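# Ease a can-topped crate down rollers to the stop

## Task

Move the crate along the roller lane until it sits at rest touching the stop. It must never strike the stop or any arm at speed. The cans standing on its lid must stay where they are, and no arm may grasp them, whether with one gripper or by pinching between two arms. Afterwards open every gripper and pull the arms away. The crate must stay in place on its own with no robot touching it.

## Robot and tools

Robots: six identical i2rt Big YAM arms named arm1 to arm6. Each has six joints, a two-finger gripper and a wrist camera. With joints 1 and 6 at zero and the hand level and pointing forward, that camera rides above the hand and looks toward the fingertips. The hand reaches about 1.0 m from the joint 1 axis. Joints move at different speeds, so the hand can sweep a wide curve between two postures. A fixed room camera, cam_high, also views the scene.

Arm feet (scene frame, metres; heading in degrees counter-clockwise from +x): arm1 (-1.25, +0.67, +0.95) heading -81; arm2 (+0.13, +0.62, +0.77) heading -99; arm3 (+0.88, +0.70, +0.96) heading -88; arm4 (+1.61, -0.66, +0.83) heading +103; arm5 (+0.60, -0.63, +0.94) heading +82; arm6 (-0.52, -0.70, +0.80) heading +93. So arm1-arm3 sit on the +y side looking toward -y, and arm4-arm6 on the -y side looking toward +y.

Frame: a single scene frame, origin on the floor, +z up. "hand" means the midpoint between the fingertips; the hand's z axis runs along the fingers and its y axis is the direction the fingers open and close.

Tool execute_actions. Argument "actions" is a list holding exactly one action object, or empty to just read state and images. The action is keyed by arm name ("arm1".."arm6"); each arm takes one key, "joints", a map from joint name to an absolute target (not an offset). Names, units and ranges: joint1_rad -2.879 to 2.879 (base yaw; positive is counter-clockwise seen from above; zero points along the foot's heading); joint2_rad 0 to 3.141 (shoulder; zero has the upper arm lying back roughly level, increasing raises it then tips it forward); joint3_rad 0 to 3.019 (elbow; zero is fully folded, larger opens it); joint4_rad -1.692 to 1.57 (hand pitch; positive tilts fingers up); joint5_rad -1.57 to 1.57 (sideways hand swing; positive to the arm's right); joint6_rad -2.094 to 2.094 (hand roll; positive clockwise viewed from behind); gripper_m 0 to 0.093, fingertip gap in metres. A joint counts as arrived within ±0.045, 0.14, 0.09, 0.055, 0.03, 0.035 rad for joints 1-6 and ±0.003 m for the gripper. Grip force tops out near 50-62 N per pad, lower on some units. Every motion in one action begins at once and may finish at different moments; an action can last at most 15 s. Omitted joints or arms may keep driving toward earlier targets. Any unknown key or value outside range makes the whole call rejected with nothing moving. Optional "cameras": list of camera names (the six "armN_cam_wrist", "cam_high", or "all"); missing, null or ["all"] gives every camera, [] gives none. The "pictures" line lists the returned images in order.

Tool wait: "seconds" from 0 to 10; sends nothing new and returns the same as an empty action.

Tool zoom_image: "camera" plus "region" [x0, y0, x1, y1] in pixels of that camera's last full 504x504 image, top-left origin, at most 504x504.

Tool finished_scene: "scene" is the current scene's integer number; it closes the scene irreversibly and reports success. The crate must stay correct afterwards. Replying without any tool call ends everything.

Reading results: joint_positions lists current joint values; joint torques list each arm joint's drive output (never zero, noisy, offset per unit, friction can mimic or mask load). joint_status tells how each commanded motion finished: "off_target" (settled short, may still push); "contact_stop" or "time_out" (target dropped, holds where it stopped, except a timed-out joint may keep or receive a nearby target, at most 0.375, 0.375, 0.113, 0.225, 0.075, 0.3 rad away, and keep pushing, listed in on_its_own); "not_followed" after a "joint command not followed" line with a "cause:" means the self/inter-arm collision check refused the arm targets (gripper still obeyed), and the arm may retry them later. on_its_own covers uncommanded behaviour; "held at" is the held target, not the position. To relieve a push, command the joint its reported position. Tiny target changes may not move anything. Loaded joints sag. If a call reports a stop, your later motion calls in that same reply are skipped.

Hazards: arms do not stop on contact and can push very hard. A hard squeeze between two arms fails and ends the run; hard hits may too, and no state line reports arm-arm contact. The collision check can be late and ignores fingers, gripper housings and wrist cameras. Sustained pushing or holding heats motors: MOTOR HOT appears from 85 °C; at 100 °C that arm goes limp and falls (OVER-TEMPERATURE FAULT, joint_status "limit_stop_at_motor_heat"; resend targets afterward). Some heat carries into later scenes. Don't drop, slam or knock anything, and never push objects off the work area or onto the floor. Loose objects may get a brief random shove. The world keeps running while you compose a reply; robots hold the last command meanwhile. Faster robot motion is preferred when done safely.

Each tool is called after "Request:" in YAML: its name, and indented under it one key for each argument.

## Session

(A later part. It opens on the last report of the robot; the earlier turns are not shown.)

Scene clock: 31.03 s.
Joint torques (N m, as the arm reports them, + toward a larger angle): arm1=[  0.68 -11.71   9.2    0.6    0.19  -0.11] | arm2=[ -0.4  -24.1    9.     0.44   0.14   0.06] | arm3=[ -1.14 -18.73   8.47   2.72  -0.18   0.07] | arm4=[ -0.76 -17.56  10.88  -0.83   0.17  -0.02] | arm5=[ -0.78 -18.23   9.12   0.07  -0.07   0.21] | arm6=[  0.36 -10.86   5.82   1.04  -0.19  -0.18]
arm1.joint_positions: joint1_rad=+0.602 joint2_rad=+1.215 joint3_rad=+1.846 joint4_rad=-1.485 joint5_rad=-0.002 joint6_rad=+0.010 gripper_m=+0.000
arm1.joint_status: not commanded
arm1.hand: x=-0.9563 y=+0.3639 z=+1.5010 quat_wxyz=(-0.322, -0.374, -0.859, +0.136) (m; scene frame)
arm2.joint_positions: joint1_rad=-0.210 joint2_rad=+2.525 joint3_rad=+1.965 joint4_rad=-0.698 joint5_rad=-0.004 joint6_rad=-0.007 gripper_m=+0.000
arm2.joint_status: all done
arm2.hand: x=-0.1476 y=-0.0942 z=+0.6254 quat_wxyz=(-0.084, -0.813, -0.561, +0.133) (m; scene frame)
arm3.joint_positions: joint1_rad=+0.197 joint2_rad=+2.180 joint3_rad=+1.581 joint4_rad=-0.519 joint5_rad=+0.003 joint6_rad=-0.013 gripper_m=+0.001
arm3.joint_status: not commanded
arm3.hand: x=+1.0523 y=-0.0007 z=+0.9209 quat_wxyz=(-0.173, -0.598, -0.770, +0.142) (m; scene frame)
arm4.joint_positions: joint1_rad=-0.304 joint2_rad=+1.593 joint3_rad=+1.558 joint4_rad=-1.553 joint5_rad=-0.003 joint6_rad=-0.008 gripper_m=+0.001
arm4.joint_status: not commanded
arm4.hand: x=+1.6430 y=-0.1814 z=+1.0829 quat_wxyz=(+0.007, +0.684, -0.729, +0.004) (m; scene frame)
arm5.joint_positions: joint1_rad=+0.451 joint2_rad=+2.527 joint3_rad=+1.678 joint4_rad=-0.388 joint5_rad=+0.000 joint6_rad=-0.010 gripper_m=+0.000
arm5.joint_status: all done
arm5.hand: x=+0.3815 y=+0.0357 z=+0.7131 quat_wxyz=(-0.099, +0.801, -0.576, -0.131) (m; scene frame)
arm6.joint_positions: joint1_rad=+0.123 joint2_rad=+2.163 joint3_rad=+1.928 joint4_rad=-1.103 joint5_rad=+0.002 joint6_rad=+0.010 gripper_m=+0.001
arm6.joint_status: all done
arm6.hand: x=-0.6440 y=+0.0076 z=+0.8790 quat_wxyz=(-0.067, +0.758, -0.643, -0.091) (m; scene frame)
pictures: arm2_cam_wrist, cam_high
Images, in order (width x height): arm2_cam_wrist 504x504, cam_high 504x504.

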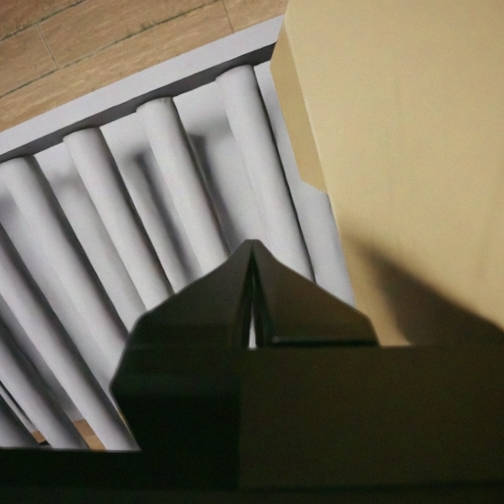

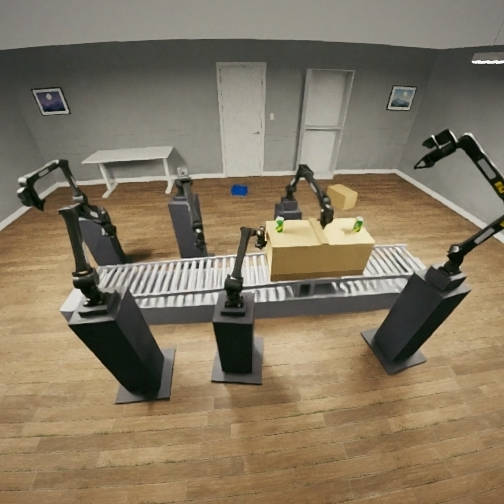

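Request:
execute_actions:
  actions:
    - {"arm6":{"joints":{"joint1_rad":0.02}},"arm2":{"joints":{"joint1_rad":-0.15,"joint2_rad":2.33,"joint3_rad":1.65}}}
  cameras: ["cam_high"]

Request:
execute_actions:
  actions:
    - {"arm6":{"joints":{"joint1_rad":-0.09}},"arm2":{"joints":{"joint1_rad":-0.07,"joint2_rad":2.15,"joint3_rad":1.33}},"arm5":{"joints":{"joint1_rad":0.75}}}
  cameras: ["arm5_cam_wrist","cam_high"]

Scene clock: 34.27 s.
Joint torques (N m, as the arm reports them, + toward a larger angle): arm1=[  0.69 -11.66   9.21   0.6    0.2   -0.1 ] | arm2=[ -0.46 -19.77   6.26   0.24   0.15   0.06] | arm3=[ -1.16 -18.76   8.47   2.71  -0.18   0.07] | arm4=[ -1.18 -17.49  10.81  -0.67   0.14   0.  ] | arm5=[ -1.14 -19.02   9.08   0.11  -0.02   0.24] | arm6=[  0.25 -10.79   5.86   1.05  -0.17  -0.19]
arm1.joint_positions: joint1_rad=+0.602 joint2_rad=+1.215 joint3_rad=+1.846 joint4_rad=-1.485 joint5_rad=-0.002 joint6_rad=+0.010 gripper_m=+0.000
arm1.joint_status: not commanded
arm1.hand: x=-0.9563 y=+0.3639 z=+1.5010 quat_wxyz=(-0.322, -0.374, -0.859, +0.136) (m; scene frame)
arm2.joint_positions: joint1_rad=-0.138 joint2_rad=+2.331 joint3_rad=+1.647 joint4_rad=-0.698 joint5_rad=-0.004 joint6_rad=-0.007 gripper_m=+0.000
arm2.joint_status: all done
arm2.hand: x=-0.0670 y=-0.0217 z=+0.6426 quat_wxyz=(-0.052, -0.799, -0.594, +0.080) (m; scene frame)
arm3.joint_positions: joint1_rad=+0.197 joint2_rad=+2.180 joint3_rad=+1.581 joint4_rad=-0.519 joint5_rad=+0.003 joint6_rad=-0.013 gripper_m=+0.001
arm3.joint_status: not commanded
arm3.hand: x=+1.0523 y=-0.0007 z=+0.9209 quat_wxyz=(-0.173, -0.598, -0.770, +0.142) (m; scene frame)
arm4.joint_positions: joint1_rad=-0.304 joint2_rad=+1.593 joint3_rad=+1.558 joint4_rad=-1.553 joint5_rad=-0.003 joint6_rad=-0.008 gripper_m=+0.001
arm4.joint_status: not commanded
arm4.hand: x=+1.6430 y=-0.1814 z=+1.0829 quat_wxyz=(+0.007, +0.684, -0.729, +0.004) (m; scene frame)
arm5.joint_positions: joint1_rad=+0.451 joint2_rad=+2.527 joint3_rad=+1.678 joint4_rad=-0.388 joint5_rad=+0.000 joint6_rad=-0.010 gripper_m=+0.000
arm5.joint_status: not commanded
arm5.hand: x=+0.3815 y=+0.0357 z=+0.7131 quat_wxyz=(-0.099, +0.801, -0.576, -0.131) (m; scene frame)
arm6.joint_positions: joint1_rad=+0.014 joint2_rad=+2.162 joint3_rad=+1.928 joint4_rad=-1.104 joint5_rad=+0.001 joint6_rad=+0.010 gripper_m=+0.001
arm6.joint_status: all done
arm6.hand: x=-0.5659 y=+0.0168 z=+0.8788 quat_wxyz=(-0.072, +0.721, -0.684, -0.087) (m; scene frame)
pictures: cam_high
Images, in order (width x height): cam_high 504x504.

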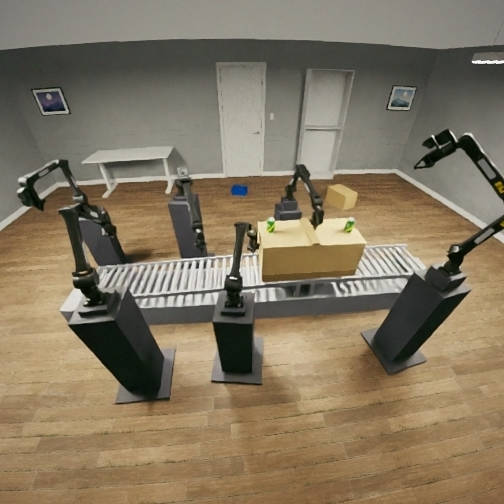

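Scene clock: 36.37 s.
Joint torques (N m, as the arm reports them, + toward a larger angle): arm1=[  0.7  -11.64   9.2    0.61   0.2   -0.11] | arm2=[ -4.23 -17.68   5.83   0.34   0.81   0.17] | arm3=[ -1.18 -18.68   8.47   2.71  -0.17   0.07] | arm4=[ -1.01 -17.87  10.91  -0.88   0.2    0.01] | arm5=[ -0.35 -18.16   9.11  -0.03   0.     0.23] | arm6=[  2.36 -10.94   5.82   0.94  -0.58  -0.16]
arm1.joint_positions: joint1_rad=+0.602 joint2_rad=+1.215 joint3_rad=+1.846 joint4_rad=-1.485 joint5_rad=-0.002 joint6_rad=+0.010 gripper_m=+0.000
arm1.joint_status: not commanded
arm1.hand: x=-0.9563 y=+0.3639 z=+1.5010 quat_wxyz=(-0.322, -0.374, -0.859, +0.136) (m; scene frame)
arm2.joint_positions: joint1_rad=+0.002 joint2_rad=+2.165 joint3_rad=+1.318 joint4_rad=-0.707 joint5_rad=-0.024 joint6_rad=-0.018 gripper_m=+0.000
arm2.joint_status: joint1_rad off_target (ended at +0.002, target -0.070); the others done
arm2.hand: x=+0.0484 y=+0.0822 z=+0.6396 quat_wxyz=(-0.009, -0.756, -0.655, +0.003) (m; scene frame)
arm3.joint_positions: joint1_rad=+0.197 joint2_rad=+2.180 joint3_rad=+1.581 joint4_rad=-0.519 joint5_rad=+0.003 joint6_rad=-0.013 gripper_m=+0.001
arm3.joint_status: not commanded
arm3.hand: x=+1.0523 y=-0.0007 z=+0.9209 quat_wxyz=(-0.173, -0.598, -0.770, +0.142) (m; scene frame)
arm4.joint_positions: joint1_rad=-0.304 joint2_rad=+1.593 joint3_rad=+1.558 joint4_rad=-1.553 joint5_rad=-0.003 joint6_rad=-0.008 gripper_m=+0.001
arm4.joint_status: not commanded
arm4.hand: x=+1.6430 y=-0.1814 z=+1.0829 quat_wxyz=(+0.007, +0.684, -0.729, +0.004) (m; scene frame)
arm5.joint_positions: joint1_rad=+0.742 joint2_rad=+2.527 joint3_rad=+1.678 joint4_rad=-0.388 joint5_rad=-0.002 joint6_rad=-0.010 gripper_m=+0.000
arm5.joint_status: all done
arm5.hand: x=+0.1985 y=-0.0545 z=+0.7124 quat_wxyz=(-0.077, +0.876, -0.454, -0.144) (m; scene frame)
arm6.joint_positions: joint1_rad=-0.121 joint2_rad=+2.163 joint3_rad=+1.928 joint4_rad=-1.102 joint5_rad=+0.012 joint6_rad=+0.008 gripper_m=+0.001
arm6.joint_status: all done
arm6.hand: x=-0.4674 y=+0.0169 z=+0.8766 quat_wxyz=(-0.081, +0.674, -0.730, -0.077) (m; scene frame)
pictures: arm5_cam_wrist, cam_high
Images, in order (width x height): arm5_cam_wrist 504x504, cam_high 504x504.

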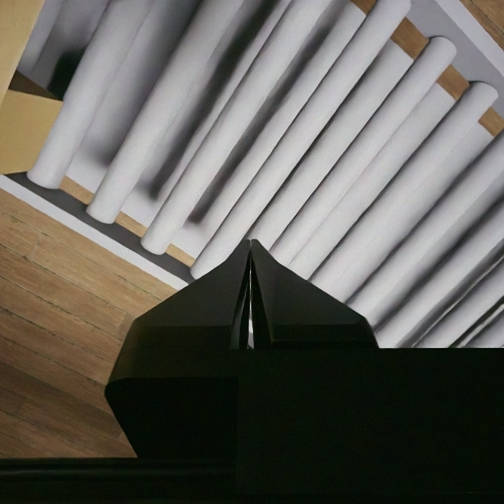

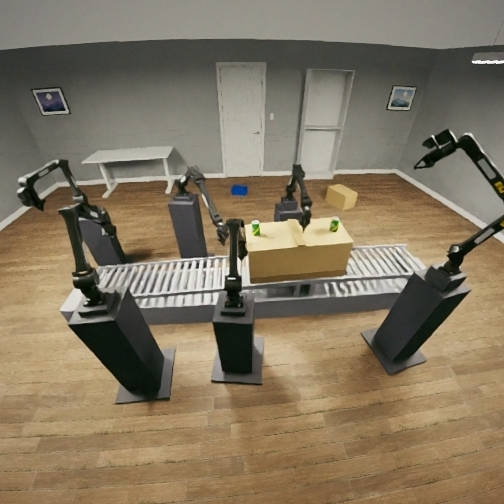

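Request:
execute_actions:
  actions:
    - {"arm6":{"joints":{"joint1_rad":-0.18}},"arm2":{"joints":{"joint1_rad":0.03,"joint3_rad":1.26}},"arm5":{"joints":{"joint1_rad":0.9,"joint6_rad":2.0}},"arm3":{"joints":{"joint1_rad":-0.3,"joint2_rad":2.55,"joint3_rad":1.65,"joint4_rad":-0.4,"joint6_rad":-2}},"arm4":{"joints":{"joint1_rad":0.3,"joint2_rad":2.55,"joint3_rad":1.9,"joint4_rad":-0.5,"joint6_rad":2}}}
  cameras: ["arm5_cam_wrist","arm2_cam_wrist","cam_high"]

Scene clock: 40.13 s.
Joint torques (N m, as the arm reports them, + toward a larger angle): arm1=[  0.69 -11.73   9.2    0.59   0.2   -0.1 ] | arm2=[ -4.52 -17.1    4.97   0.05   0.83  -0.01] | arm3=[ -1.51 -21.53   6.37   1.43  -0.17  -0.16] | arm4=[ -0.95 -29.29   9.77   1.69   0.13  -0.05] | arm5=[ -0.79 -18.44   8.91  -0.17   0.02   0.22] | arm6=[  1.78 -11.15   5.84   0.35  -0.46  -0.16]
arm1.joint_positions: joint1_rad=+0.602 joint2_rad=+1.215 joint3_rad=+1.846 joint4_rad=-1.485 joint5_rad=-0.002 joint6_rad=+0.010 gripper_m=+0.000
arm1.joint_status: not commanded
arm1.hand: x=-0.9563 y=+0.3639 z=+1.5010 quat_wxyz=(-0.322, -0.374, -0.859, +0.136) (m; scene frame)
arm2.joint_positions: joint1_rad=+0.106 joint2_rad=+2.165 joint3_rad=+1.253 joint4_rad=-0.704 joint5_rad=-0.025 joint6_rad=-0.001 gripper_m=+0.000
arm2.joint_status: joint1_rad off_target (ended at +0.106, target +0.030); the others done
arm2.hand: x=+0.1068 y=+0.1100 z=+0.6237 quat_wxyz=(+0.012, -0.727, -0.686, -0.020) (m; scene frame)
arm3.joint_positions: joint1_rad=-0.299 joint2_rad=+2.560 joint3_rad=+1.631 joint4_rad=-0.406 joint5_rad=+0.001 joint6_rad=-1.986 gripper_m=+0.001
arm3.joint_status: all done
arm3.hand: x=+0.7142 y=+0.0569 z=+0.6937 quat_wxyz=(+0.041, +0.078, -0.990, +0.111) (m; scene frame)
arm4.joint_positions: joint1_rad=+0.297 joint2_rad=+2.575 joint3_rad=+1.882 joint4_rad=-0.520 joint5_rad=-0.001 joint6_rad=+1.991 gripper_m=+0.001
arm4.joint_status: all done
arm4.hand: x=+1.2264 y=-0.0012 z=+0.6370 quat_wxyz=(+0.082, +0.054, -0.982, -0.159) (m; scene frame)
arm5.joint_positions: joint1_rad=+0.897 joint2_rad=+2.527 joint3_rad=+1.678 joint4_rad=-0.388 joint5_rad=-0.001 joint6_rad=+1.988 gripper_m=+0.000
arm5.joint_status: all done
arm5.hand: x=+0.1140 y=-0.1229 z=+0.7121 quat_wxyz=(+0.090, +0.168, -0.972, -0.136) (m; scene frame)
arm6.joint_positions: joint1_rad=-0.203 joint2_rad=+2.167 joint3_rad=+1.928 joint4_rad=-1.089 joint5_rad=+0.008 joint6_rad=+0.008 gripper_m=+0.001
arm6.joint_status: all done
arm6.hand: x=-0.4091 y=+0.0132 z=+0.8739 quat_wxyz=(-0.086, +0.643, -0.757, -0.078) (m; scene frame)
pictures: arm2_cam_wrist, arm5_cam_wrist, cam_high
Images, in order (width x height): arm2_cam_wrist 504x504, arm5_cam_wrist 504x504, cam_high 504x504.

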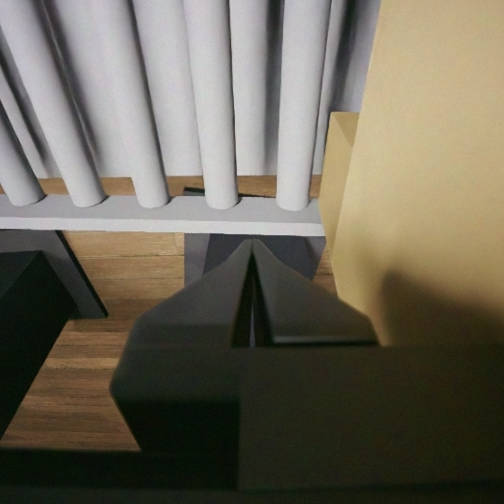

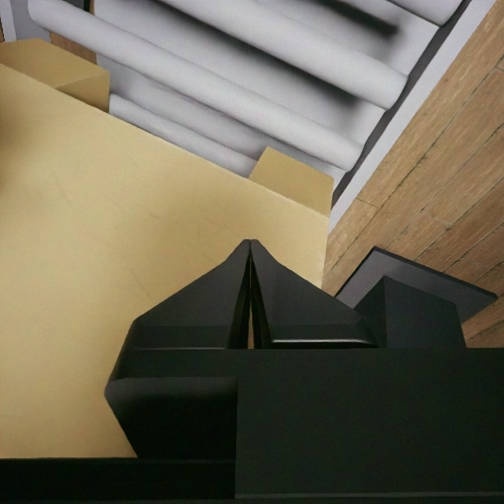

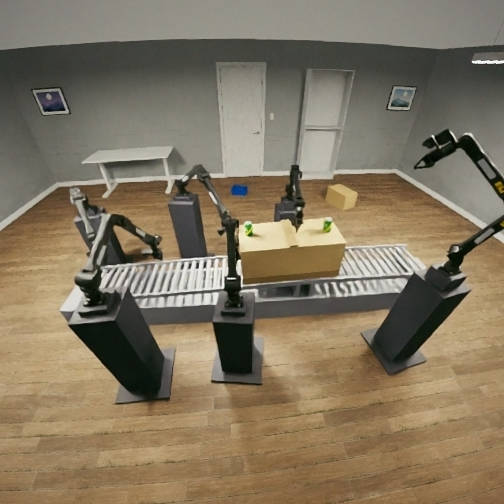

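Request:
execute_actions:
  actions:
    - {"arm6":{"joints":{"joint1_rad":-0.26}},"arm2":{"joints":{"joint1_rad":0.18}}}
  cameras: []

Request:
execute_actions:
  actions:
    - {"arm2":{"joints":{"joint1_rad":0.45,"joint2_rad":1.2,"joint3_rad":0.55}}}
  cameras: ["cam_high"]

Request:
execute_actions:
  actions:
    - {"arm6":{"joints":{"joint2_rad":1.2}},"arm5":{"joints":{"joint1_rad":0.82}},"arm3":{"joints":{"joint1_rad":-0.5}},"arm2":{"joints":{"joint2_rad":0.8,"joint3_rad":0.9,"joint4_rad":-1.3}}}
  cameras: ["arm5_cam_wrist","cam_high"]

Scene clock: 42.47 s.
Joint torques (N m, as the arm reports them, + toward a larger angle): arm1=[  0.73 -11.59   9.21   0.62   0.2   -0.1 ] | arm2=[ -2.28 -17.1    4.95   0.05   0.55  -0.07] | arm3=[ -1.6  -21.59   6.33   1.44  -0.16  -0.15] | arm4=[ -1.08 -29.2    9.88   1.8    0.17  -0.09] | arm5=[  2.64 -18.03   9.28   1.01  -0.43   0.07] | arm6=[  1.3  -11.38   5.82   0.23  -0.39  -0.16]
arm1.joint_positions: joint1_rad=+0.602 joint2_rad=+1.215 joint3_rad=+1.846 joint4_rad=-1.485 joint5_rad=-0.002 joint6_rad=+0.010 gripper_m=+0.000
arm1.joint_status: not commanded
arm1.hand: x=-0.9563 y=+0.3639 z=+1.5010 quat_wxyz=(-0.322, -0.374, -0.859, +0.136) (m; scene frame)
arm2.joint_positions: joint1_rad=+0.222 joint2_rad=+2.165 joint3_rad=+1.253 joint4_rad=-0.704 joint5_rad=-0.016 joint6_rad=+0.005 gripper_m=+0.000
arm2.joint_status: all done
arm2.hand: x=+0.1647 y=+0.1104 z=+0.6228 quat_wxyz=(+0.017, -0.688, -0.726, -0.017) (m; scene frame)
arm3.joint_positions: joint1_rad=-0.299 joint2_rad=+2.560 joint3_rad=+1.631 joint4_rad=-0.406 joint5_rad=+0.001 joint6_rad=-1.987 gripper_m=+0.001
arm3.joint_status: not commanded
arm3.hand: x=+0.7142 y=+0.0569 z=+0.6937 quat_wxyz=(+0.041, +0.078, -0.990, +0.111) (m; scene frame)
arm4.joint_positions: joint1_rad=+0.297 joint2_rad=+2.575 joint3_rad=+1.882 joint4_rad=-0.520 joint5_rad=-0.001 joint6_rad=+1.991 gripper_m=+0.001
arm4.joint_status: not commanded
arm4.hand: x=+1.2264 y=-0.0012 z=+0.6370 quat_wxyz=(+0.082, +0.053, -0.982, -0.159) (m; scene frame)
arm5.joint_positions: joint1_rad=+0.859 joint2_rad=+2.527 joint3_rad=+1.674 joint4_rad=-0.414 joint5_rad=+0.009 joint6_rad=+2.004 gripper_m=+0.000
arm5.joint_status: not commanded
arm5.hand: x=+0.1406 y=-0.1098 z=+0.7091 quat_wxyz=(+0.076, +0.141, -0.979, -0.128) (m; scene frame)
arm6.joint_positions: joint1_rad=-0.279 joint2_rad=+2.170 joint3_rad=+1.928 joint4_rad=-1.086 joint5_rad=+0.007 joint6_rad=+0.008 gripper_m=+0.001
arm6.joint_status: all done
arm6.hand: x=-0.3556 y=+0.0034 z=+0.8713 quat_wxyz=(-0.089, +0.614, -0.781, -0.074) (m; scene frame)
pictures: none
No camera images: the call's "cameras" was empty. Leave "cameras" out to get every camera's image.

Scene clock: 44.00 s.
Joint torques (N m, as the arm reports them, + toward a larger angle): arm1=[  0.64 -11.64   9.18   0.61   0.2   -0.11] | arm2=[ 0.42 -5.49  6.12  0.35  0.08 -0.07] | arm3=[ -1.54 -21.56   6.33   1.43  -0.16  -0.16] | arm4=[ -1.16 -29.07   9.83   1.72   0.13  -0.02] | arm5=[  2.44 -18.51   9.42   0.84  -0.4    0.04] | arm6=[  1.33 -11.41   5.84   0.23  -0.45  -0.16]
arm1.joint_positions: joint1_rad=+0.602 joint2_rad=+1.215 joint3_rad=+1.846 joint4_rad=-1.485 joint5_rad=-0.002 joint6_rad=+0.010 gripper_m=+0.000
arm1.joint_status: not commanded
arm1.hand: x=-0.9563 y=+0.3639 z=+1.5010 quat_wxyz=(-0.322, -0.374, -0.859, +0.136) (m; scene frame)
arm2.joint_positions: joint1_rad=+0.452 joint2_rad=+1.210 joint3_rad=+0.553 joint4_rad=-0.700 joint5_rad=-0.002 joint6_rad=+0.005 gripper_m=+0.000
arm2.joint_status: all done
arm2.hand: x=+0.2219 y=+0.3285 z=+0.7989 quat_wxyz=(-0.079, -0.596, -0.796, +0.066) (m; scene frame)
arm3.joint_positions: joint1_rad=-0.299 joint2_rad=+2.560 joint3_rad=+1.631 joint4_rad=-0.406 joint5_rad=+0.001 joint6_rad=-1.987 gripper_m=+0.001
arm3.joint_status: not commanded
arm3.hand: x=+0.7142 y=+0.0569 z=+0.6937 quat_wxyz=(+0.041, +0.078, -0.990, +0.111) (m; scene frame)
arm4.joint_positions: joint1_rad=+0.297 joint2_rad=+2.575 joint3_rad=+1.882 joint4_rad=-0.520 joint5_rad=-0.001 joint6_rad=+1.991 gripper_m=+0.001
arm4.joint_status: not commanded
arm4.hand: x=+1.2264 y=-0.0012 z=+0.6370 quat_wxyz=(+0.082, +0.053, -0.982, -0.159) (m; scene frame)
arm5.joint_positions: joint1_rad=+0.859 joint2_rad=+2.527 joint3_rad=+1.674 joint4_rad=-0.414 joint5_rad=+0.009 joint6_rad=+2.008 gripper_m=+0.000
arm5.joint_status: not commanded
arm5.hand: x=+0.1406 y=-0.1098 z=+0.7091 quat_wxyz=(+0.077, +0.139, -0.979, -0.128) (m; scene frame)
arm6.joint_positions: joint1_rad=-0.279 joint2_rad=+2.170 joint3_rad=+1.928 joint4_rad=-1.086 joint5_rad=+0.008 joint6_rad=+0.008 gripper_m=+0.001
arm6.joint_status: not commanded
arm6.hand: x=-0.3553 y=+0.0033 z=+0.8713 quat_wxyz=(-0.089, +0.614, -0.781, -0.074) (m; scene frame)
pictures: cam_high
Images, in order (width x height): cam_high 504x504.

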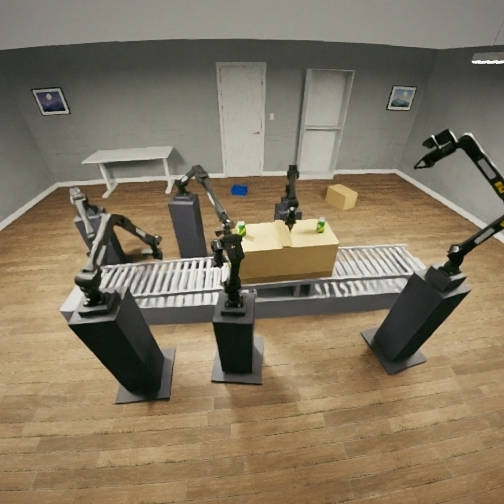

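Scene clock: 46.30 s.
Joint torques (N m, as the arm reports them, + toward a larger angle): arm1=[  0.65 -11.68   9.2    0.59   0.2   -0.11] | arm2=[ 0.45 -0.78  9.73  0.26  0.08 -0.07] | arm3=[ -1.84 -21.58   6.33   1.44  -0.16  -0.15] | arm4=[ -0.71 -29.02   9.89   1.77   0.11  -0.05] | arm5=[  4.97 -18.01  10.2    1.22  -0.87  -0.16] | arm6=[ 0.02 -5.8   9.21  1.79 -0.23 -0.17]
arm1.joint_positions: joint1_rad=+0.602 joint2_rad=+1.215 joint3_rad=+1.846 joint4_rad=-1.485 joint5_rad=-0.002 joint6_rad=+0.010 gripper_m=+0.000
arm1.joint_status: not commanded
arm1.hand: x=-0.9563 y=+0.3639 z=+1.5010 quat_wxyz=(-0.322, -0.374, -0.859, +0.136) (m; scene frame)
arm2.joint_positions: joint1_rad=+0.452 joint2_rad=+0.792 joint3_rad=+0.872 joint4_rad=-1.292 joint5_rad=-0.002 joint6_rad=+0.005 gripper_m=+0.000
arm2.joint_status: all done
arm2.hand: x=+0.2151 y=+0.3613 z=+1.0121 quat_wxyz=(-0.137, -0.590, -0.789, +0.109) (m; scene frame)
arm3.joint_positions: joint1_rad=-0.493 joint2_rad=+2.560 joint3_rad=+1.631 joint4_rad=-0.406 joint5_rad=+0.001 joint6_rad=-1.987 gripper_m=+0.001
arm3.joint_status: all done
arm3.hand: x=+0.5940 y=+0.1017 z=+0.6942 quat_wxyz=(+0.052, -0.018, -0.993, +0.107) (m; scene frame)
arm4.joint_positions: joint1_rad=+0.297 joint2_rad=+2.575 joint3_rad=+1.882 joint4_rad=-0.520 joint5_rad=-0.001 joint6_rad=+1.991 gripper_m=+0.001
arm4.joint_status: not commanded
arm4.hand: x=+1.2264 y=-0.0012 z=+0.6370 quat_wxyz=(+0.082, +0.053, -0.982, -0.159) (m; scene frame)
arm5.joint_positions: joint1_rad=+0.744 joint2_rad=+2.527 joint3_rad=+1.662 joint4_rad=-0.426 joint5_rad=+0.020 joint6_rad=+2.024 gripper_m=+0.000
arm5.joint_status: joint1_rad off_target (ended at +0.744, target +0.820)
arm5.hand: x=+0.2101 y=-0.0674 z=+0.7047 quat_wxyz=(+0.059, +0.074, -0.988, -0.124) (m; scene frame)
arm6.joint_positions: joint1_rad=-0.266 joint2_rad=+1.207 joint3_rad=+1.884 joint4_rad=-1.093 joint5_rad=+0.003 joint6_rad=+0.008 gripper_m=+0.001
arm6.joint_status: all done
arm6.hand: x=-0.4103 y=-0.2323 z=+1.4479 quat_wxyz=(-0.418, +0.522, -0.659, -0.344) (m; scene frame)
pictures: arm5_cam_wrist, cam_high
Images, in order (width x height): arm5_cam_wrist 504x504, cam_high 504x504.

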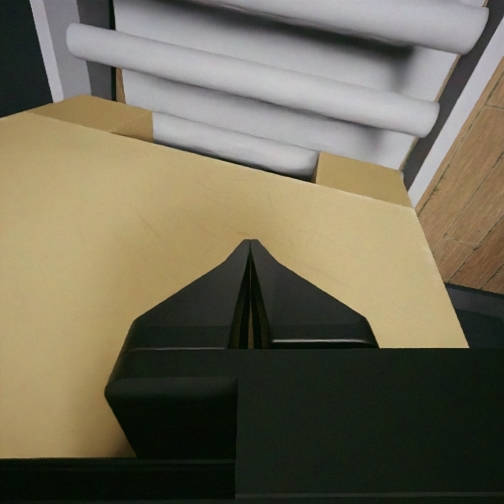

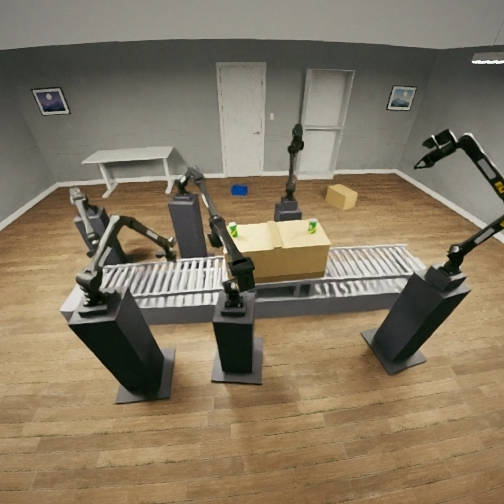

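Request:
execute_actions:
  actions:
    - {"arm5":{"joints":{"joint1_rad":0.72,"joint2_rad":2.45,"joint3_rad":1.56}}}
  cameras: []

Request:
execute_actions:
  actions:
    - {"arm5":{"joints":{"joint1_rad":0.58,"joint2_rad":2.4,"joint3_rad":1.44}}}
  cameras: ["cam_high"]

Request:
execute_actions:
  actions:
    - {"arm5":{"joints":{"joint1_rad":0.42,"joint3_rad":1.38,"joint6_rad":1.8}}}
  cameras: []

Request:
execute_actions:
  actions:
    - {"arm5":{"joints":{"joint1_rad":0.25}}}
  cameras: ["arm3_cam_wrist","arm2_cam_wrist","cam_high"]

Scene clock: 49.20 s.
Joint torques (N m, as the arm reports them, + toward a larger angle): arm1=[  0.8  -11.68   9.17   0.58   0.2   -0.1 ] | arm2=[ 0.46 -0.73  9.73  0.26  0.09 -0.07] | arm3=[ -1.85 -21.58   6.34   1.43  -0.16  -0.16] | arm4=[ -1.49 -29.04   9.81   1.68   0.16  -0.03] | arm5=[  5.26 -17.51   9.42   0.93  -1.    -0.31] | arm6=[ 0.02 -5.67  9.2   1.79 -0.24 -0.17]
arm1.joint_positions: joint1_rad=+0.602 joint2_rad=+1.215 joint3_rad=+1.846 joint4_rad=-1.485 joint5_rad=-0.002 joint6_rad=+0.010 gripper_m=+0.000
arm1.joint_status: not commanded
arm1.hand: x=-0.9563 y=+0.3639 z=+1.5010 quat_wxyz=(-0.322, -0.374, -0.859, +0.136) (m; scene frame)
arm2.joint_positions: joint1_rad=+0.452 joint2_rad=+0.792 joint3_rad=+0.872 joint4_rad=-1.292 joint5_rad=-0.002 joint6_rad=+0.005 gripper_m=+0.000
arm2.joint_status: not commanded
arm2.hand: x=+0.2151 y=+0.3613 z=+1.0121 quat_wxyz=(-0.137, -0.590, -0.789, +0.109) (m; scene frame)
arm3.joint_positions: joint1_rad=-0.493 joint2_rad=+2.560 joint3_rad=+1.631 joint4_rad=-0.406 joint5_rad=+0.001 joint6_rad=-1.987 gripper_m=+0.001
arm3.joint_status: not commanded
arm3.hand: x=+0.5940 y=+0.1017 z=+0.6942 quat_wxyz=(+0.052, -0.018, -0.993, +0.107) (m; scene frame)
arm4.joint_positions: joint1_rad=+0.297 joint2_rad=+2.575 joint3_rad=+1.882 joint4_rad=-0.520 joint5_rad=-0.001 joint6_rad=+1.991 gripper_m=+0.001
arm4.joint_status: not commanded
arm4.hand: x=+1.2264 y=-0.0012 z=+0.6370 quat_wxyz=(+0.082, +0.053, -0.982, -0.159) (m; scene frame)
arm5.joint_positions: joint1_rad=+0.634 joint2_rad=+2.473 joint3_rad=+1.522 joint4_rad=-0.425 joint5_rad=+0.023 joint6_rad=+2.034 gripper_m=+0.000
arm5.joint_status: joint1_rad off_target (ended at +0.634, target +0.720); the others done
arm5.hand: x=+0.3021 y=-0.0770 z=+0.6982 quat_wxyz=(+0.032, +0.015, -0.995, -0.090) (m; scene frame)
arm6.joint_positions: joint1_rad=-0.266 joint2_rad=+1.207 joint3_rad=+1.884 joint4_rad=-1.093 joint5_rad=+0.003 joint6_rad=+0.008 gripper_m=+0.001
arm6.joint_status: not commanded
arm6.hand: x=-0.4103 y=-0.2323 z=+1.4479 quat_wxyz=(-0.418, +0.522, -0.659, -0.344) (m; scene frame)
pictures: none
No camera images: the call's "cameras" was empty. Leave "cameras" out to get every camera's image.

Scene clock: 50.97 s.
Joint torques (N m, as the arm reports them, + toward a larger angle): arm1=[  0.65 -11.64   9.2    0.62   0.2   -0.1 ] | arm2=[ 0.47 -0.73  9.74  0.26  0.08 -0.07] | arm3=[ -1.8  -21.58   6.32   1.44  -0.16  -0.15] | arm4=[ -1.02 -29.39   9.87   1.62   0.18  -0.04] | arm5=[  6.58 -16.32   8.46   0.69  -1.1    0.54] | arm6=[ 0.13 -5.82  9.21  1.8  -0.24 -0.17]
arm1.joint_positions: joint1_rad=+0.602 joint2_rad=+1.215 joint3_rad=+1.846 joint4_rad=-1.485 joint5_rad=-0.002 joint6_rad=+0.010 gripper_m=+0.000
arm1.joint_status: not commanded
arm1.hand: x=-0.9563 y=+0.3639 z=+1.5010 quat_wxyz=(-0.322, -0.374, -0.859, +0.136) (m; scene frame)
arm2.joint_positions: joint1_rad=+0.452 joint2_rad=+0.792 joint3_rad=+0.872 joint4_rad=-1.292 joint5_rad=-0.002 joint6_rad=+0.005 gripper_m=+0.000
arm2.joint_status: not commanded
arm2.hand: x=+0.2151 y=+0.3613 z=+1.0121 quat_wxyz=(-0.137, -0.590, -0.789, +0.109) (m; scene frame)
arm3.joint_positions: joint1_rad=-0.493 joint2_rad=+2.560 joint3_rad=+1.631 joint4_rad=-0.406 joint5_rad=+0.001 joint6_rad=-1.987 gripper_m=+0.001
arm3.joint_status: not commanded
arm3.hand: x=+0.5940 y=+0.1017 z=+0.6942 quat_wxyz=(+0.052, -0.018, -0.993, +0.107) (m; scene frame)
arm4.joint_positions: joint1_rad=+0.297 joint2_rad=+2.575 joint3_rad=+1.882 joint4_rad=-0.520 joint5_rad=-0.001 joint6_rad=+1.991 gripper_m=+0.001
arm4.joint_status: not commanded
arm4.hand: x=+1.2264 y=-0.0012 z=+0.6370 quat_wxyz=(+0.082, +0.053, -0.982, -0.159) (m; scene frame)
arm5.joint_positions: joint1_rad=+0.491 joint2_rad=+2.426 joint3_rad=+1.408 joint4_rad=-0.422 joint5_rad=+0.025 joint6_rad=+1.966 gripper_m=+0.000
arm5.joint_status: joint1_rad off_target (ended at +0.491, target +0.580); the others done
arm5.hand: x=+0.4003 y=-0.0834 z=+0.6980 quat_wxyz=(+0.009, -0.022, -0.998, -0.064) (m; scene frame)
arm6.joint_positions: joint1_rad=-0.266 joint2_rad=+1.207 joint3_rad=+1.884 joint4_rad=-1.093 joint5_rad=+0.003 joint6_rad=+0.008 gripper_m=+0.001
arm6.joint_status: not commanded
arm6.hand: x=-0.4103 y=-0.2323 z=+1.4479 quat_wxyz=(-0.418, +0.522, -0.659, -0.344) (m; scene frame)
pictures: cam_high
Images, in order (width x height): cam_high 504x504.

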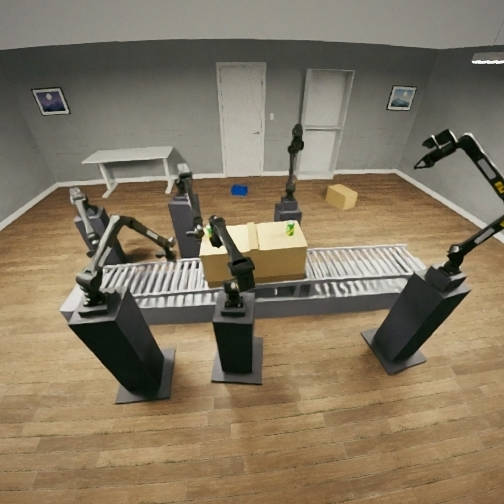

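Scene clock: 52.90 s.
Joint torques (N m, as the arm reports them, + toward a larger angle): arm1=[  0.64 -11.66   9.23   0.58   0.2   -0.1 ] | arm2=[ 0.46 -0.79  9.74  0.26  0.09 -0.07] | arm3=[ -1.87 -21.59   6.35   1.43  -0.16  -0.15] | arm4=[ -1.53 -28.99   9.92   1.8    0.15  -0.07] | arm5=[  6.82 -15.83   6.97   0.51  -1.18   0.21] | arm6=[-0.01 -5.61  9.22  1.8  -0.23 -0.16]
arm1.joint_positions: joint1_rad=+0.602 joint2_rad=+1.215 joint3_rad=+1.846 joint4_rad=-1.485 joint5_rad=-0.002 joint6_rad=+0.010 gripper_m=+0.000
arm1.joint_status: not commanded
arm1.hand: x=-0.9563 y=+0.3639 z=+1.5010 quat_wxyz=(-0.322, -0.374, -0.859, +0.136) (m; scene frame)
arm2.joint_positions: joint1_rad=+0.452 joint2_rad=+0.792 joint3_rad=+0.872 joint4_rad=-1.292 joint5_rad=-0.002 joint6_rad=+0.005 gripper_m=+0.000
arm2.joint_status: not commanded
arm2.hand: x=+0.2151 y=+0.3613 z=+1.0121 quat_wxyz=(-0.137, -0.590, -0.789, +0.109) (m; scene frame)
arm3.joint_positions: joint1_rad=-0.493 joint2_rad=+2.560 joint3_rad=+1.631 joint4_rad=-0.406 joint5_rad=+0.001 joint6_rad=-1.987 gripper_m=+0.001
arm3.joint_status: not commanded
arm3.hand: x=+0.5940 y=+0.1017 z=+0.6942 quat_wxyz=(+0.052, -0.018, -0.993, +0.107) (m; scene frame)
arm4.joint_positions: joint1_rad=+0.297 joint2_rad=+2.575 joint3_rad=+1.882 joint4_rad=-0.520 joint5_rad=-0.001 joint6_rad=+1.991 gripper_m=+0.001
arm4.joint_status: not commanded
arm4.hand: x=+1.2264 y=-0.0012 z=+0.6370 quat_wxyz=(+0.082, +0.053, -0.982, -0.159) (m; scene frame)
arm5.joint_positions: joint1_rad=+0.327 joint2_rad=+2.425 joint3_rad=+1.358 joint4_rad=-0.414 joint5_rad=+0.028 joint6_rad=+1.792 gripper_m=+0.000
arm5.joint_status: joint1_rad off_target (ended at +0.327, target +0.420); the others done
arm5.hand: x=+0.4980 y=-0.0842 z=+0.6884 quat_wxyz=(-0.007, -0.017, -0.999, -0.046) (m; scene frame)
arm6.joint_positions: joint1_rad=-0.266 joint2_rad=+1.207 joint3_rad=+1.884 joint4_rad=-1.093 joint5_rad=+0.003 joint6_rad=+0.008 gripper_m=+0.001
arm6.joint_status: not commanded
arm6.hand: x=-0.4103 y=-0.2323 z=+1.4479 quat_wxyz=(-0.418, +0.522, -0.659, -0.344) (m; scene frame)
pictures: none
No camera images: the call's "cameras" was empty. Leave "cameras" out to get every camera's image.

Scene clock: 54.87 s.
Joint torques (N m, as the arm reports them, + toward a larger angle): arm1=[  0.71 -11.6    9.21   0.6    0.19  -0.11] | arm2=[ 0.47 -0.78  9.75  0.27  0.08 -0.07] | arm3=[ -1.86 -21.63   6.33   1.43  -0.16  -0.15] | arm4=[ -1.45 -29.71   9.78   1.63   0.11  -0.07] | arm5=[  5.33 -15.17   7.04   0.57  -1.2    0.79] | arm6=[ 0.01 -5.7   9.22  1.8  -0.24 -0.16]
arm1.joint_positions: joint1_rad=+0.602 joint2_rad=+1.215 joint3_rad=+1.846 joint4_rad=-1.485 joint5_rad=-0.002 joint6_rad=+0.010 gripper_m=+0.000
arm1.joint_status: not commanded
arm1.hand: x=-0.9563 y=+0.3639 z=+1.5010 quat_wxyz=(-0.322, -0.374, -0.859, +0.136) (m; scene frame)
arm2.joint_positions: joint1_rad=+0.452 joint2_rad=+0.792 joint3_rad=+0.872 joint4_rad=-1.292 joint5_rad=-0.002 joint6_rad=+0.005 gripper_m=+0.000
arm2.joint_status: not commanded
arm2.hand: x=+0.2151 y=+0.3613 z=+1.0121 quat_wxyz=(-0.137, -0.590, -0.789, +0.109) (m; scene frame)
arm3.joint_positions: joint1_rad=-0.493 joint2_rad=+2.560 joint3_rad=+1.631 joint4_rad=-0.406 joint5_rad=+0.001 joint6_rad=-1.987 gripper_m=+0.001
arm3.joint_status: not commanded
arm3.hand: x=+0.5940 y=+0.1017 z=+0.6942 quat_wxyz=(+0.052, -0.018, -0.993, +0.107) (m; scene frame)
arm4.joint_positions: joint1_rad=+0.297 joint2_rad=+2.575 joint3_rad=+1.882 joint4_rad=-0.520 joint5_rad=-0.001 joint6_rad=+1.991 gripper_m=+0.001
arm4.joint_status: not commanded
arm4.hand: x=+1.2264 y=-0.0012 z=+0.6370 quat_wxyz=(+0.082, +0.053, -0.982, -0.159) (m; scene frame)
arm5.joint_positions: joint1_rad=+0.166 joint2_rad=+2.424 joint3_rad=+1.358 joint4_rad=-0.414 joint5_rad=+0.028 joint6_rad=+1.744 gripper_m=+0.000
arm5.joint_status: joint1_rad off_target (ended at +0.166, target +0.250)
arm5.hand: x=+0.5874 y=-0.0751 z=+0.6892 quat_wxyz=(-0.012, -0.073, -0.996, -0.045) (m; scene frame)
arm6.joint_positions: joint1_rad=-0.266 joint2_rad=+1.207 joint3_rad=+1.884 joint4_rad=-1.093 joint5_rad=+0.003 joint6_rad=+0.008 gripper_m=+0.001
arm6.joint_status: not commanded
arm6.hand: x=-0.4103 y=-0.2323 z=+1.4479 quat_wxyz=(-0.418, +0.522, -0.659, -0.344) (m; scene frame)
pictures: arm2_cam_wrist, arm3_cam_wrist, cam_high
Images, in order (width x height): arm2_cam_wrist 504x504, arm3_cam_wrist 504x504, cam_high 504x504.

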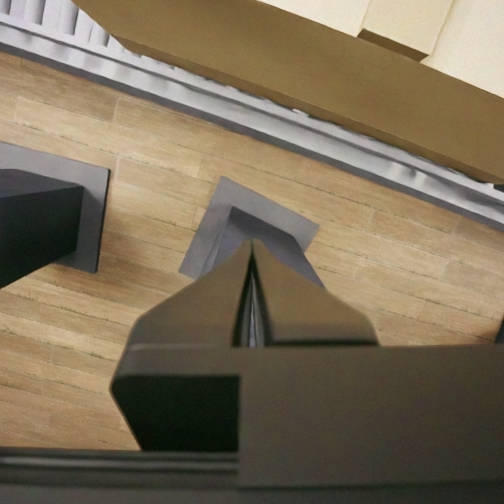

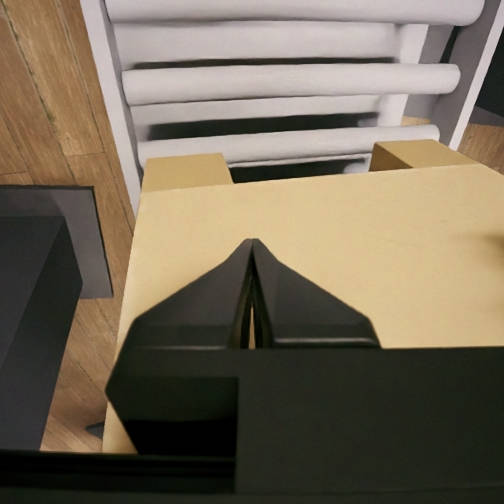

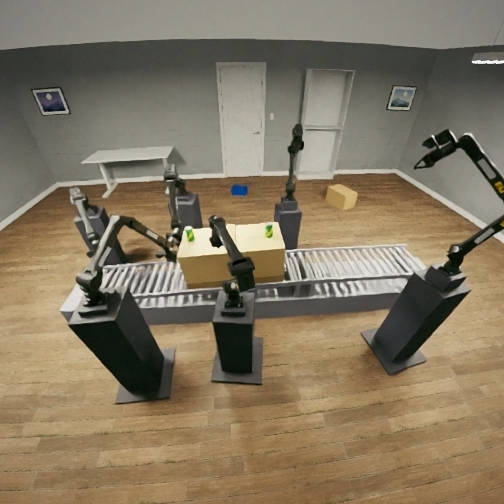

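Request:
execute_actions:
  actions:
    - {"arm5":{"joints":{"joint1_rad":-0.1,"joint2_rad":1.3,"joint3_rad":0.8}}}
  cameras: []

Request:
execute_actions:
  actions:
    - {"arm3":{"joints":{"joint1_rad":-0.34,"joint3_rad":1.58,"joint6_rad":-1.8}},"arm5":{"joints":{"joint2_rad":0.7}},"arm4":{"joints":{"joint1_rad":0.56,"joint4_rad":-0.35}}}
  cameras: ["cam_high"]

Request:
execute_actions:
  actions:
    - {"arm3":{"joints":{"joint1_rad":-0.16,"joint6_rad":-1.6}}}
  cameras: []

Request:
execute_actions:
  actions:
    - {"arm3":{"joints":{"joint1_rad":0.02,"joint6_rad":-1.43}}}
  cameras: []

Request:
execute_actions:
  actions:
    - {"arm3":{"joints":{"joint1_rad":0.18,"joint6_rad":-1.3}}}
  cameras: ["arm3_cam_wrist","arm4_cam_wrist","cam_high"]

Scene clock: 58.60 s.
Joint torques (N m, as the arm reports them, + toward a larger angle): arm1=[  0.76 -11.69   9.19   0.58   0.2   -0.1 ] | arm2=[ 0.46 -0.76  9.73  0.27  0.08 -0.07] | arm3=[ -7.16 -21.34   7.19   1.55   0.87  -0.52] | arm4=[ -1.39 -29.     9.79   1.75   0.14  -0.04] | arm5=[-1.05 -5.88  9.46  1.12 -0.09  0.18] | arm6=[ 0.2  -5.86  9.24  1.79 -0.24 -0.16]
arm1.joint_positions: joint1_rad=+0.602 joint2_rad=+1.215 joint3_rad=+1.846 joint4_rad=-1.485 joint5_rad=-0.002 joint6_rad=+0.010 gripper_m=+0.000
arm1.joint_status: not commanded
arm1.hand: x=-0.9563 y=+0.3639 z=+1.5010 quat_wxyz=(-0.322, -0.374, -0.859, +0.136) (m; scene frame)
arm2.joint_positions: joint1_rad=+0.452 joint2_rad=+0.792 joint3_rad=+0.872 joint4_rad=-1.292 joint5_rad=-0.002 joint6_rad=+0.005 gripper_m=+0.000
arm2.joint_status: not commanded
arm2.hand: x=+0.2151 y=+0.3613 z=+1.0121 quat_wxyz=(-0.137, -0.590, -0.789, +0.109) (m; scene frame)
arm3.joint_positions: joint1_rad=-0.417 joint2_rad=+2.560 joint3_rad=+1.616 joint4_rad=-0.409 joint5_rad=-0.024 joint6_rad=-1.947 gripper_m=+0.001
arm3.joint_status: not commanded
arm3.hand: x=+0.6472 y=+0.0883 z=+0.6896 quat_wxyz=(+0.031, +0.001, -0.994, +0.105) (m; scene frame)
arm4.joint_positions: joint1_rad=+0.297 joint2_rad=+2.575 joint3_rad=+1.882 joint4_rad=-0.520 joint5_rad=-0.001 joint6_rad=+1.991 gripper_m=+0.001
arm4.joint_status: not commanded
arm4.hand: x=+1.2264 y=-0.0012 z=+0.6370 quat_wxyz=(+0.082, +0.053, -0.982, -0.159) (m; scene frame)
arm5.joint_positions: joint1_rad=-0.102 joint2_rad=+1.304 joint3_rad=+0.805 joint4_rad=-0.405 joint5_rad=+0.001 joint6_rad=+1.788 gripper_m=+0.000
arm5.joint_status: all done
arm5.hand: x=+0.7095 y=-0.1717 z=+1.0787 quat_wxyz=(-0.007, -0.214, -0.921, -0.327) (m; scene frame)
arm6.joint_positions: joint1_rad=-0.266 joint2_rad=+1.207 joint3_rad=+1.884 joint4_rad=-1.093 joint5_rad=+0.003 joint6_rad=+0.008 gripper_m=+0.001
arm6.joint_status: not commanded
arm6.hand: x=-0.4103 y=-0.2323 z=+1.4479 quat_wxyz=(-0.418, +0.522, -0.659, -0.344) (m; scene frame)
pictures: none
No camera images: the call's "cameras" was empty. Leave "cameras" out to get every camera's image.

Scene clock: 60.93 s.
Joint torques (N m, as the arm reports them, + toward a larger angle): arm1=[  0.67 -11.7    9.2    0.59   0.2   -0.1 ] | arm2=[ 0.44 -0.75  9.74  0.26  0.08 -0.07] | arm3=[ -7.19 -20.73   6.08   1.46   0.92  -0.4 ] | arm4=[ -1.76 -29.43  10.13   1.98   0.16  -0.03] | arm5=[-0.75  0.73 11.78  1.69 -0.11  0.2 ] | arm6=[ 0.04 -5.66  9.21  1.81 -0.25 -0.16]
arm1.joint_positions: joint1_rad=+0.602 joint2_rad=+1.215 joint3_rad=+1.846 joint4_rad=-1.485 joint5_rad=-0.002 joint6_rad=+0.010 gripper_m=+0.000
arm1.joint_status: not commanded
arm1.hand: x=-0.9563 y=+0.3639 z=+1.5010 quat_wxyz=(-0.322, -0.374, -0.859, +0.136) (m; scene frame)
arm2.joint_positions: joint1_rad=+0.452 joint2_rad=+0.792 joint3_rad=+0.872 joint4_rad=-1.292 joint5_rad=-0.002 joint6_rad=+0.005 gripper_m=+0.000
arm2.joint_status: not commanded
arm2.hand: x=+0.2151 y=+0.3613 z=+1.0121 quat_wxyz=(-0.137, -0.590, -0.789, +0.109) (m; scene frame)
arm3.joint_positions: joint1_rad=-0.258 joint2_rad=+2.559 joint3_rad=+1.557 joint4_rad=-0.409 joint5_rad=-0.025 joint6_rad=-1.761 gripper_m=+0.001
arm3.joint_status: joint1_rad off_target (ended at -0.257, target -0.340); joint6_rad off_target (ended at -1.761, target -1.800); the others done
arm3.hand: x=+0.7539 y=+0.0901 z=+0.6744 quat_wxyz=(+0.006, -0.013, -0.997, +0.081) (m; scene frame)
arm4.joint_positions: joint1_rad=+0.558 joint2_rad=+2.575 joint3_rad=+1.882 joint4_rad=-0.372 joint5_rad=-0.001 joint6_rad=+1.992 gripper_m=+0.001
arm4.joint_status: all done
arm4.hand: x=+1.0466 y=-0.0991 z=+0.6524 quat_wxyz=(+0.144, +0.178, -0.951, -0.206) (m; scene frame)
arm5.joint_positions: joint1_rad=-0.102 joint2_rad=+0.693 joint3_rad=+0.797 joint4_rad=-0.405 joint5_rad=+0.001 joint6_rad=+1.789 gripper_m=+0.000
arm5.joint_status: all done
arm5.hand: x=+0.6876 y=-0.2548 z=+1.3325 quat_wxyz=(-0.010, -0.182, -0.785, -0.593) (m; scene frame)
arm6.joint_positions: joint1_rad=-0.266 joint2_rad=+1.207 joint3_rad=+1.884 joint4_rad=-1.093 joint5_rad=+0.003 joint6_rad=+0.008 gripper_m=+0.001
arm6.joint_status: not commanded
arm6.hand: x=-0.4103 y=-0.2323 z=+1.4479 quat_wxyz=(-0.418, +0.522, -0.659, -0.344) (m; scene frame)
pictures: cam_high
Images, in order (width x height): cam_high 504x504.

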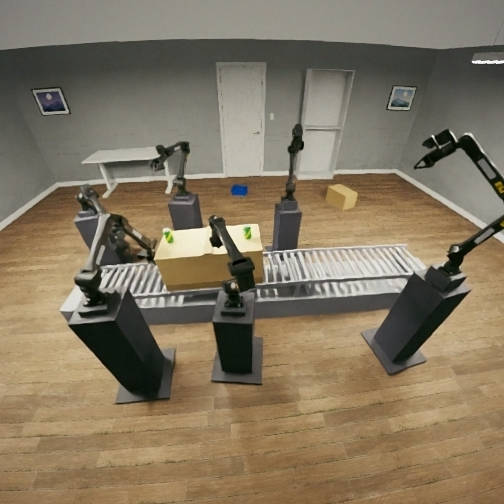

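Scene clock: 63.43 s.
Joint torques (N m, as the arm reports them, + toward a larger angle): arm1=[  0.79 -11.7    9.21   0.6    0.2   -0.1 ] | arm2=[ 0.47 -0.75  9.74  0.26  0.08 -0.07] | arm3=[ -6.66 -20.7    6.07   1.48   0.76  -0.28] | arm4=[ -0.58 -29.98  10.17   2.14   0.14  -0.07] | arm5=[-0.17  1.46 11.93  1.49 -0.14  0.17] | arm6=[ 0.   -5.82  9.22  1.78 -0.23 -0.17]
arm1.joint_positions: joint1_rad=+0.602 joint2_rad=+1.215 joint3_rad=+1.846 joint4_rad=-1.485 joint5_rad=-0.002 joint6_rad=+0.010 gripper_m=+0.000
arm1.joint_status: not commanded
arm1.hand: x=-0.9563 y=+0.3639 z=+1.5010 quat_wxyz=(-0.322, -0.374, -0.859, +0.136) (m; scene frame)
arm2.joint_positions: joint1_rad=+0.452 joint2_rad=+0.792 joint3_rad=+0.872 joint4_rad=-1.292 joint5_rad=-0.002 joint6_rad=+0.005 gripper_m=+0.000
arm2.joint_status: not commanded
arm2.hand: x=+0.2151 y=+0.3613 z=+1.0121 quat_wxyz=(-0.137, -0.590, -0.789, +0.109) (m; scene frame)
arm3.joint_positions: joint1_rad=-0.084 joint2_rad=+2.558 joint3_rad=+1.557 joint4_rad=-0.409 joint5_rad=-0.021 joint6_rad=-1.574 gripper_m=+0.001
arm3.joint_status: joint1_rad off_target (ended at -0.084, target -0.160); the others done
arm3.hand: x=+0.8599 y=+0.0766 z=+0.6742 quat_wxyz=(-0.007, -0.019, -0.997, +0.080) (m; scene frame)
arm4.joint_positions: joint1_rad=+0.558 joint2_rad=+2.575 joint3_rad=+1.882 joint4_rad=-0.372 joint5_rad=-0.001 joint6_rad=+1.992 gripper_m=+0.001
arm4.joint_status: not commanded
arm4.hand: x=+1.0466 y=-0.0991 z=+0.6524 quat_wxyz=(+0.144, +0.178, -0.951, -0.206) (m; scene frame)
arm5.joint_positions: joint1_rad=-0.102 joint2_rad=+0.693 joint3_rad=+0.797 joint4_rad=-0.405 joint5_rad=+0.001 joint6_rad=+1.789 gripper_m=+0.000
arm5.joint_status: not commanded
arm5.hand: x=+0.6876 y=-0.2548 z=+1.3325 quat_wxyz=(-0.010, -0.182, -0.785, -0.593) (m; scene frame)
arm6.joint_positions: joint1_rad=-0.266 joint2_rad=+1.207 joint3_rad=+1.884 joint4_rad=-1.093 joint5_rad=+0.003 joint6_rad=+0.008 gripper_m=+0.001
arm6.joint_status: not commanded
arm6.hand: x=-0.4103 y=-0.2323 z=+1.4479 quat_wxyz=(-0.418, +0.522, -0.659, -0.344) (m; scene frame)
pictures: none
No camera images: the call's "cameras" was empty. Leave "cameras" out to get every camera's image.

Scene clock: 65.90 s.
Joint torques (N m, as the arm reports them, + toward a larger angle): arm1=[  0.6  -11.62   9.19   0.6    0.2   -0.1 ] | arm2=[ 0.46 -0.78  9.73  0.26  0.08 -0.07] | arm3=[ -6.89 -20.89   5.29   0.92   0.84  -0.34] | arm4=[ -1.33 -28.95   9.97   2.05   0.14  -0.02] | arm5=[-0.87  0.51 11.72  1.82 -0.16  0.19] | arm6=[ 0.04 -5.81  9.22  1.76 -0.23 -0.16]
arm1.joint_positions: joint1_rad=+0.602 joint2_rad=+1.215 joint3_rad=+1.846 joint4_rad=-1.485 joint5_rad=-0.002 joint6_rad=+0.010 gripper_m=+0.000
arm1.joint_status: not commanded
arm1.hand: x=-0.9563 y=+0.3639 z=+1.5010 quat_wxyz=(-0.322, -0.374, -0.859, +0.136) (m; scene frame)
arm2.joint_positions: joint1_rad=+0.452 joint2_rad=+0.792 joint3_rad=+0.872 joint4_rad=-1.292 joint5_rad=-0.002 joint6_rad=+0.005 gripper_m=+0.000
arm2.joint_status: not commanded
arm2.hand: x=+0.2151 y=+0.3613 z=+1.0121 quat_wxyz=(-0.137, -0.590, -0.789, +0.109) (m; scene frame)
arm3.joint_positions: joint1_rad=+0.099 joint2_rad=+2.558 joint3_rad=+1.571 joint4_rad=-0.398 joint5_rad=-0.023 joint6_rad=-1.396 gripper_m=+0.001
arm3.joint_status: joint1_rad off_target (ended at +0.099, target +0.020); the others done
arm3.hand: x=+0.9753 y=+0.0723 z=+0.6777 quat_wxyz=(-0.024, -0.016, -0.996, +0.090) (m; scene frame)
arm4.joint_positions: joint1_rad=+0.558 joint2_rad=+2.575 joint3_rad=+1.882 joint4_rad=-0.372 joint5_rad=-0.001 joint6_rad=+1.992 gripper_m=+0.001
arm4.joint_status: not commanded
arm4.hand: x=+1.0466 y=-0.0991 z=+0.6524 quat_wxyz=(+0.144, +0.178, -0.951, -0.206) (m; scene frame)
arm5.joint_positions: joint1_rad=-0.102 joint2_rad=+0.693 joint3_rad=+0.797 joint4_rad=-0.405 joint5_rad=+0.001 joint6_rad=+1.789 gripper_m=+0.000
arm5.joint_status: not commanded
arm5.hand: x=+0.6876 y=-0.2548 z=+1.3325 quat_wxyz=(-0.010, -0.182, -0.785, -0.593) (m; scene frame)
arm6.joint_positions: joint1_rad=-0.266 joint2_rad=+1.207 joint3_rad=+1.884 joint4_rad=-1.093 joint5_rad=+0.003 joint6_rad=+0.008 gripper_m=+0.001
arm6.joint_status: not commanded
arm6.hand: x=-0.4103 y=-0.2323 z=+1.4479 quat_wxyz=(-0.418, +0.522, -0.659, -0.344) (m; scene frame)
pictures: none
No camera images: the call's "cameras" was empty. Leave "cameras" out to get every camera's image.

Scene clock: 67.77 s.
Joint torques (N m, as the arm reports them, + toward a larger angle): arm1=[  0.68 -11.71   9.21   0.6    0.2   -0.1 ] | arm2=[ 0.49 -0.72  9.74  0.27  0.08 -0.07] | arm3=[ -7.32 -21.15   4.18   0.61   0.93  -0.36] | arm4=[ -0.14 -28.99  10.28   2.05  -0.04  -0.13] | arm5=[-0.93  0.84 11.99  1.64 -0.13  0.18] | arm6=[ 0.05 -5.68  9.21  1.78 -0.23 -0.16]
arm1.joint_positions: joint1_rad=+0.602 joint2_rad=+1.215 joint3_rad=+1.846 joint4_rad=-1.485 joint5_rad=-0.002 joint6_rad=+0.010 gripper_m=+0.000
arm1.joint_status: not commanded
arm1.hand: x=-0.9563 y=+0.3639 z=+1.5010 quat_wxyz=(-0.322, -0.374, -0.859, +0.136) (m; scene frame)
arm2.joint_positions: joint1_rad=+0.452 joint2_rad=+0.792 joint3_rad=+0.872 joint4_rad=-1.292 joint5_rad=-0.002 joint6_rad=+0.005 gripper_m=+0.000
arm2.joint_status: not commanded
arm2.hand: x=+0.2151 y=+0.3613 z=+1.0121 quat_wxyz=(-0.137, -0.590, -0.789, +0.109) (m; scene frame)
arm3.joint_positions: joint1_rad=+0.265 joint2_rad=+2.558 joint3_rad=+1.590 joint4_rad=-0.390 joint5_rad=-0.025 joint6_rad=-1.264 gripper_m=+0.001
arm3.joint_status: joint1_rad off_target (ended at +0.265, target +0.180); joint6_rad off_target (ended at -1.264, target -1.300)
arm3.hand: x=+1.0810 y=+0.0839 z=+0.6827 quat_wxyz=(-0.042, +0.001, -0.994, +0.097) (m; scene frame)
arm4.joint_positions: joint1_rad=+0.550 joint2_rad=+2.574 joint3_rad=+1.880 joint4_rad=-0.372 joint5_rad=+0.003 joint6_rad=+2.000 gripper_m=+0.001
arm4.joint_status: not commanded
arm4.hand: x=+1.0526 y=-0.0944 z=+0.6520 quat_wxyz=(+0.142, +0.169, -0.953, -0.207) (m; scene frame)
arm5.joint_positions: joint1_rad=-0.102 joint2_rad=+0.693 joint3_rad=+0.797 joint4_rad=-0.405 joint5_rad=+0.001 joint6_rad=+1.789 gripper_m=+0.000
arm5.joint_status: not commanded
arm5.hand: x=+0.6876 y=-0.2548 z=+1.3325 quat_wxyz=(-0.010, -0.182, -0.785, -0.593) (m; scene frame)
arm6.joint_positions: joint1_rad=-0.266 joint2_rad=+1.207 joint3_rad=+1.884 joint4_rad=-1.093 joint5_rad=+0.003 joint6_rad=+0.008 gripper_m=+0.001
arm6.joint_status: not commanded
arm6.hand: x=-0.4103 y=-0.2323 z=+1.4479 quat_wxyz=(-0.418, +0.522, -0.659, -0.344) (m; scene frame)
pictures: arm3_cam_wrist, arm4_cam_wrist, cam_high
Images, in order (width x height): arm3_cam_wrist 504x504, arm4_cam_wrist 504x504, cam_high 504x504.

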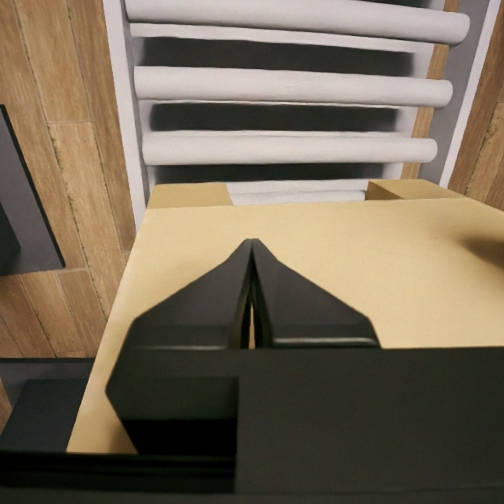

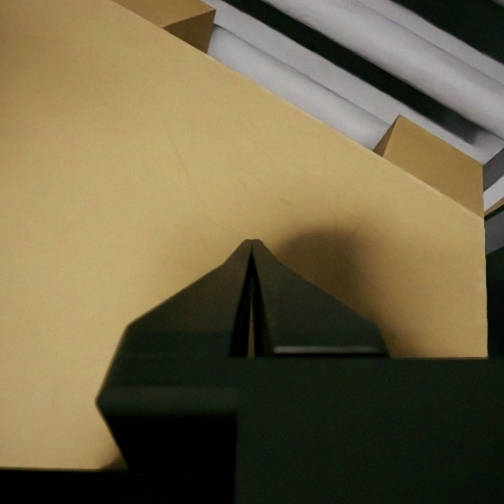

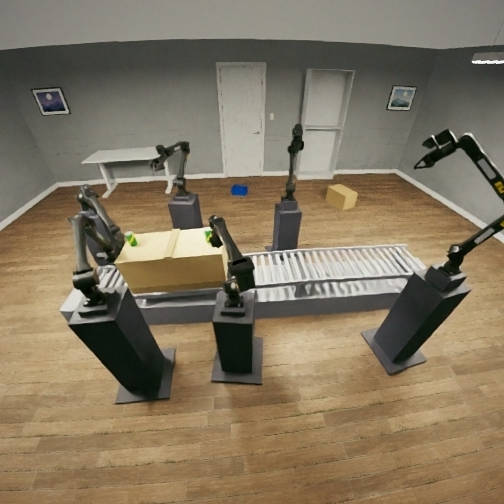

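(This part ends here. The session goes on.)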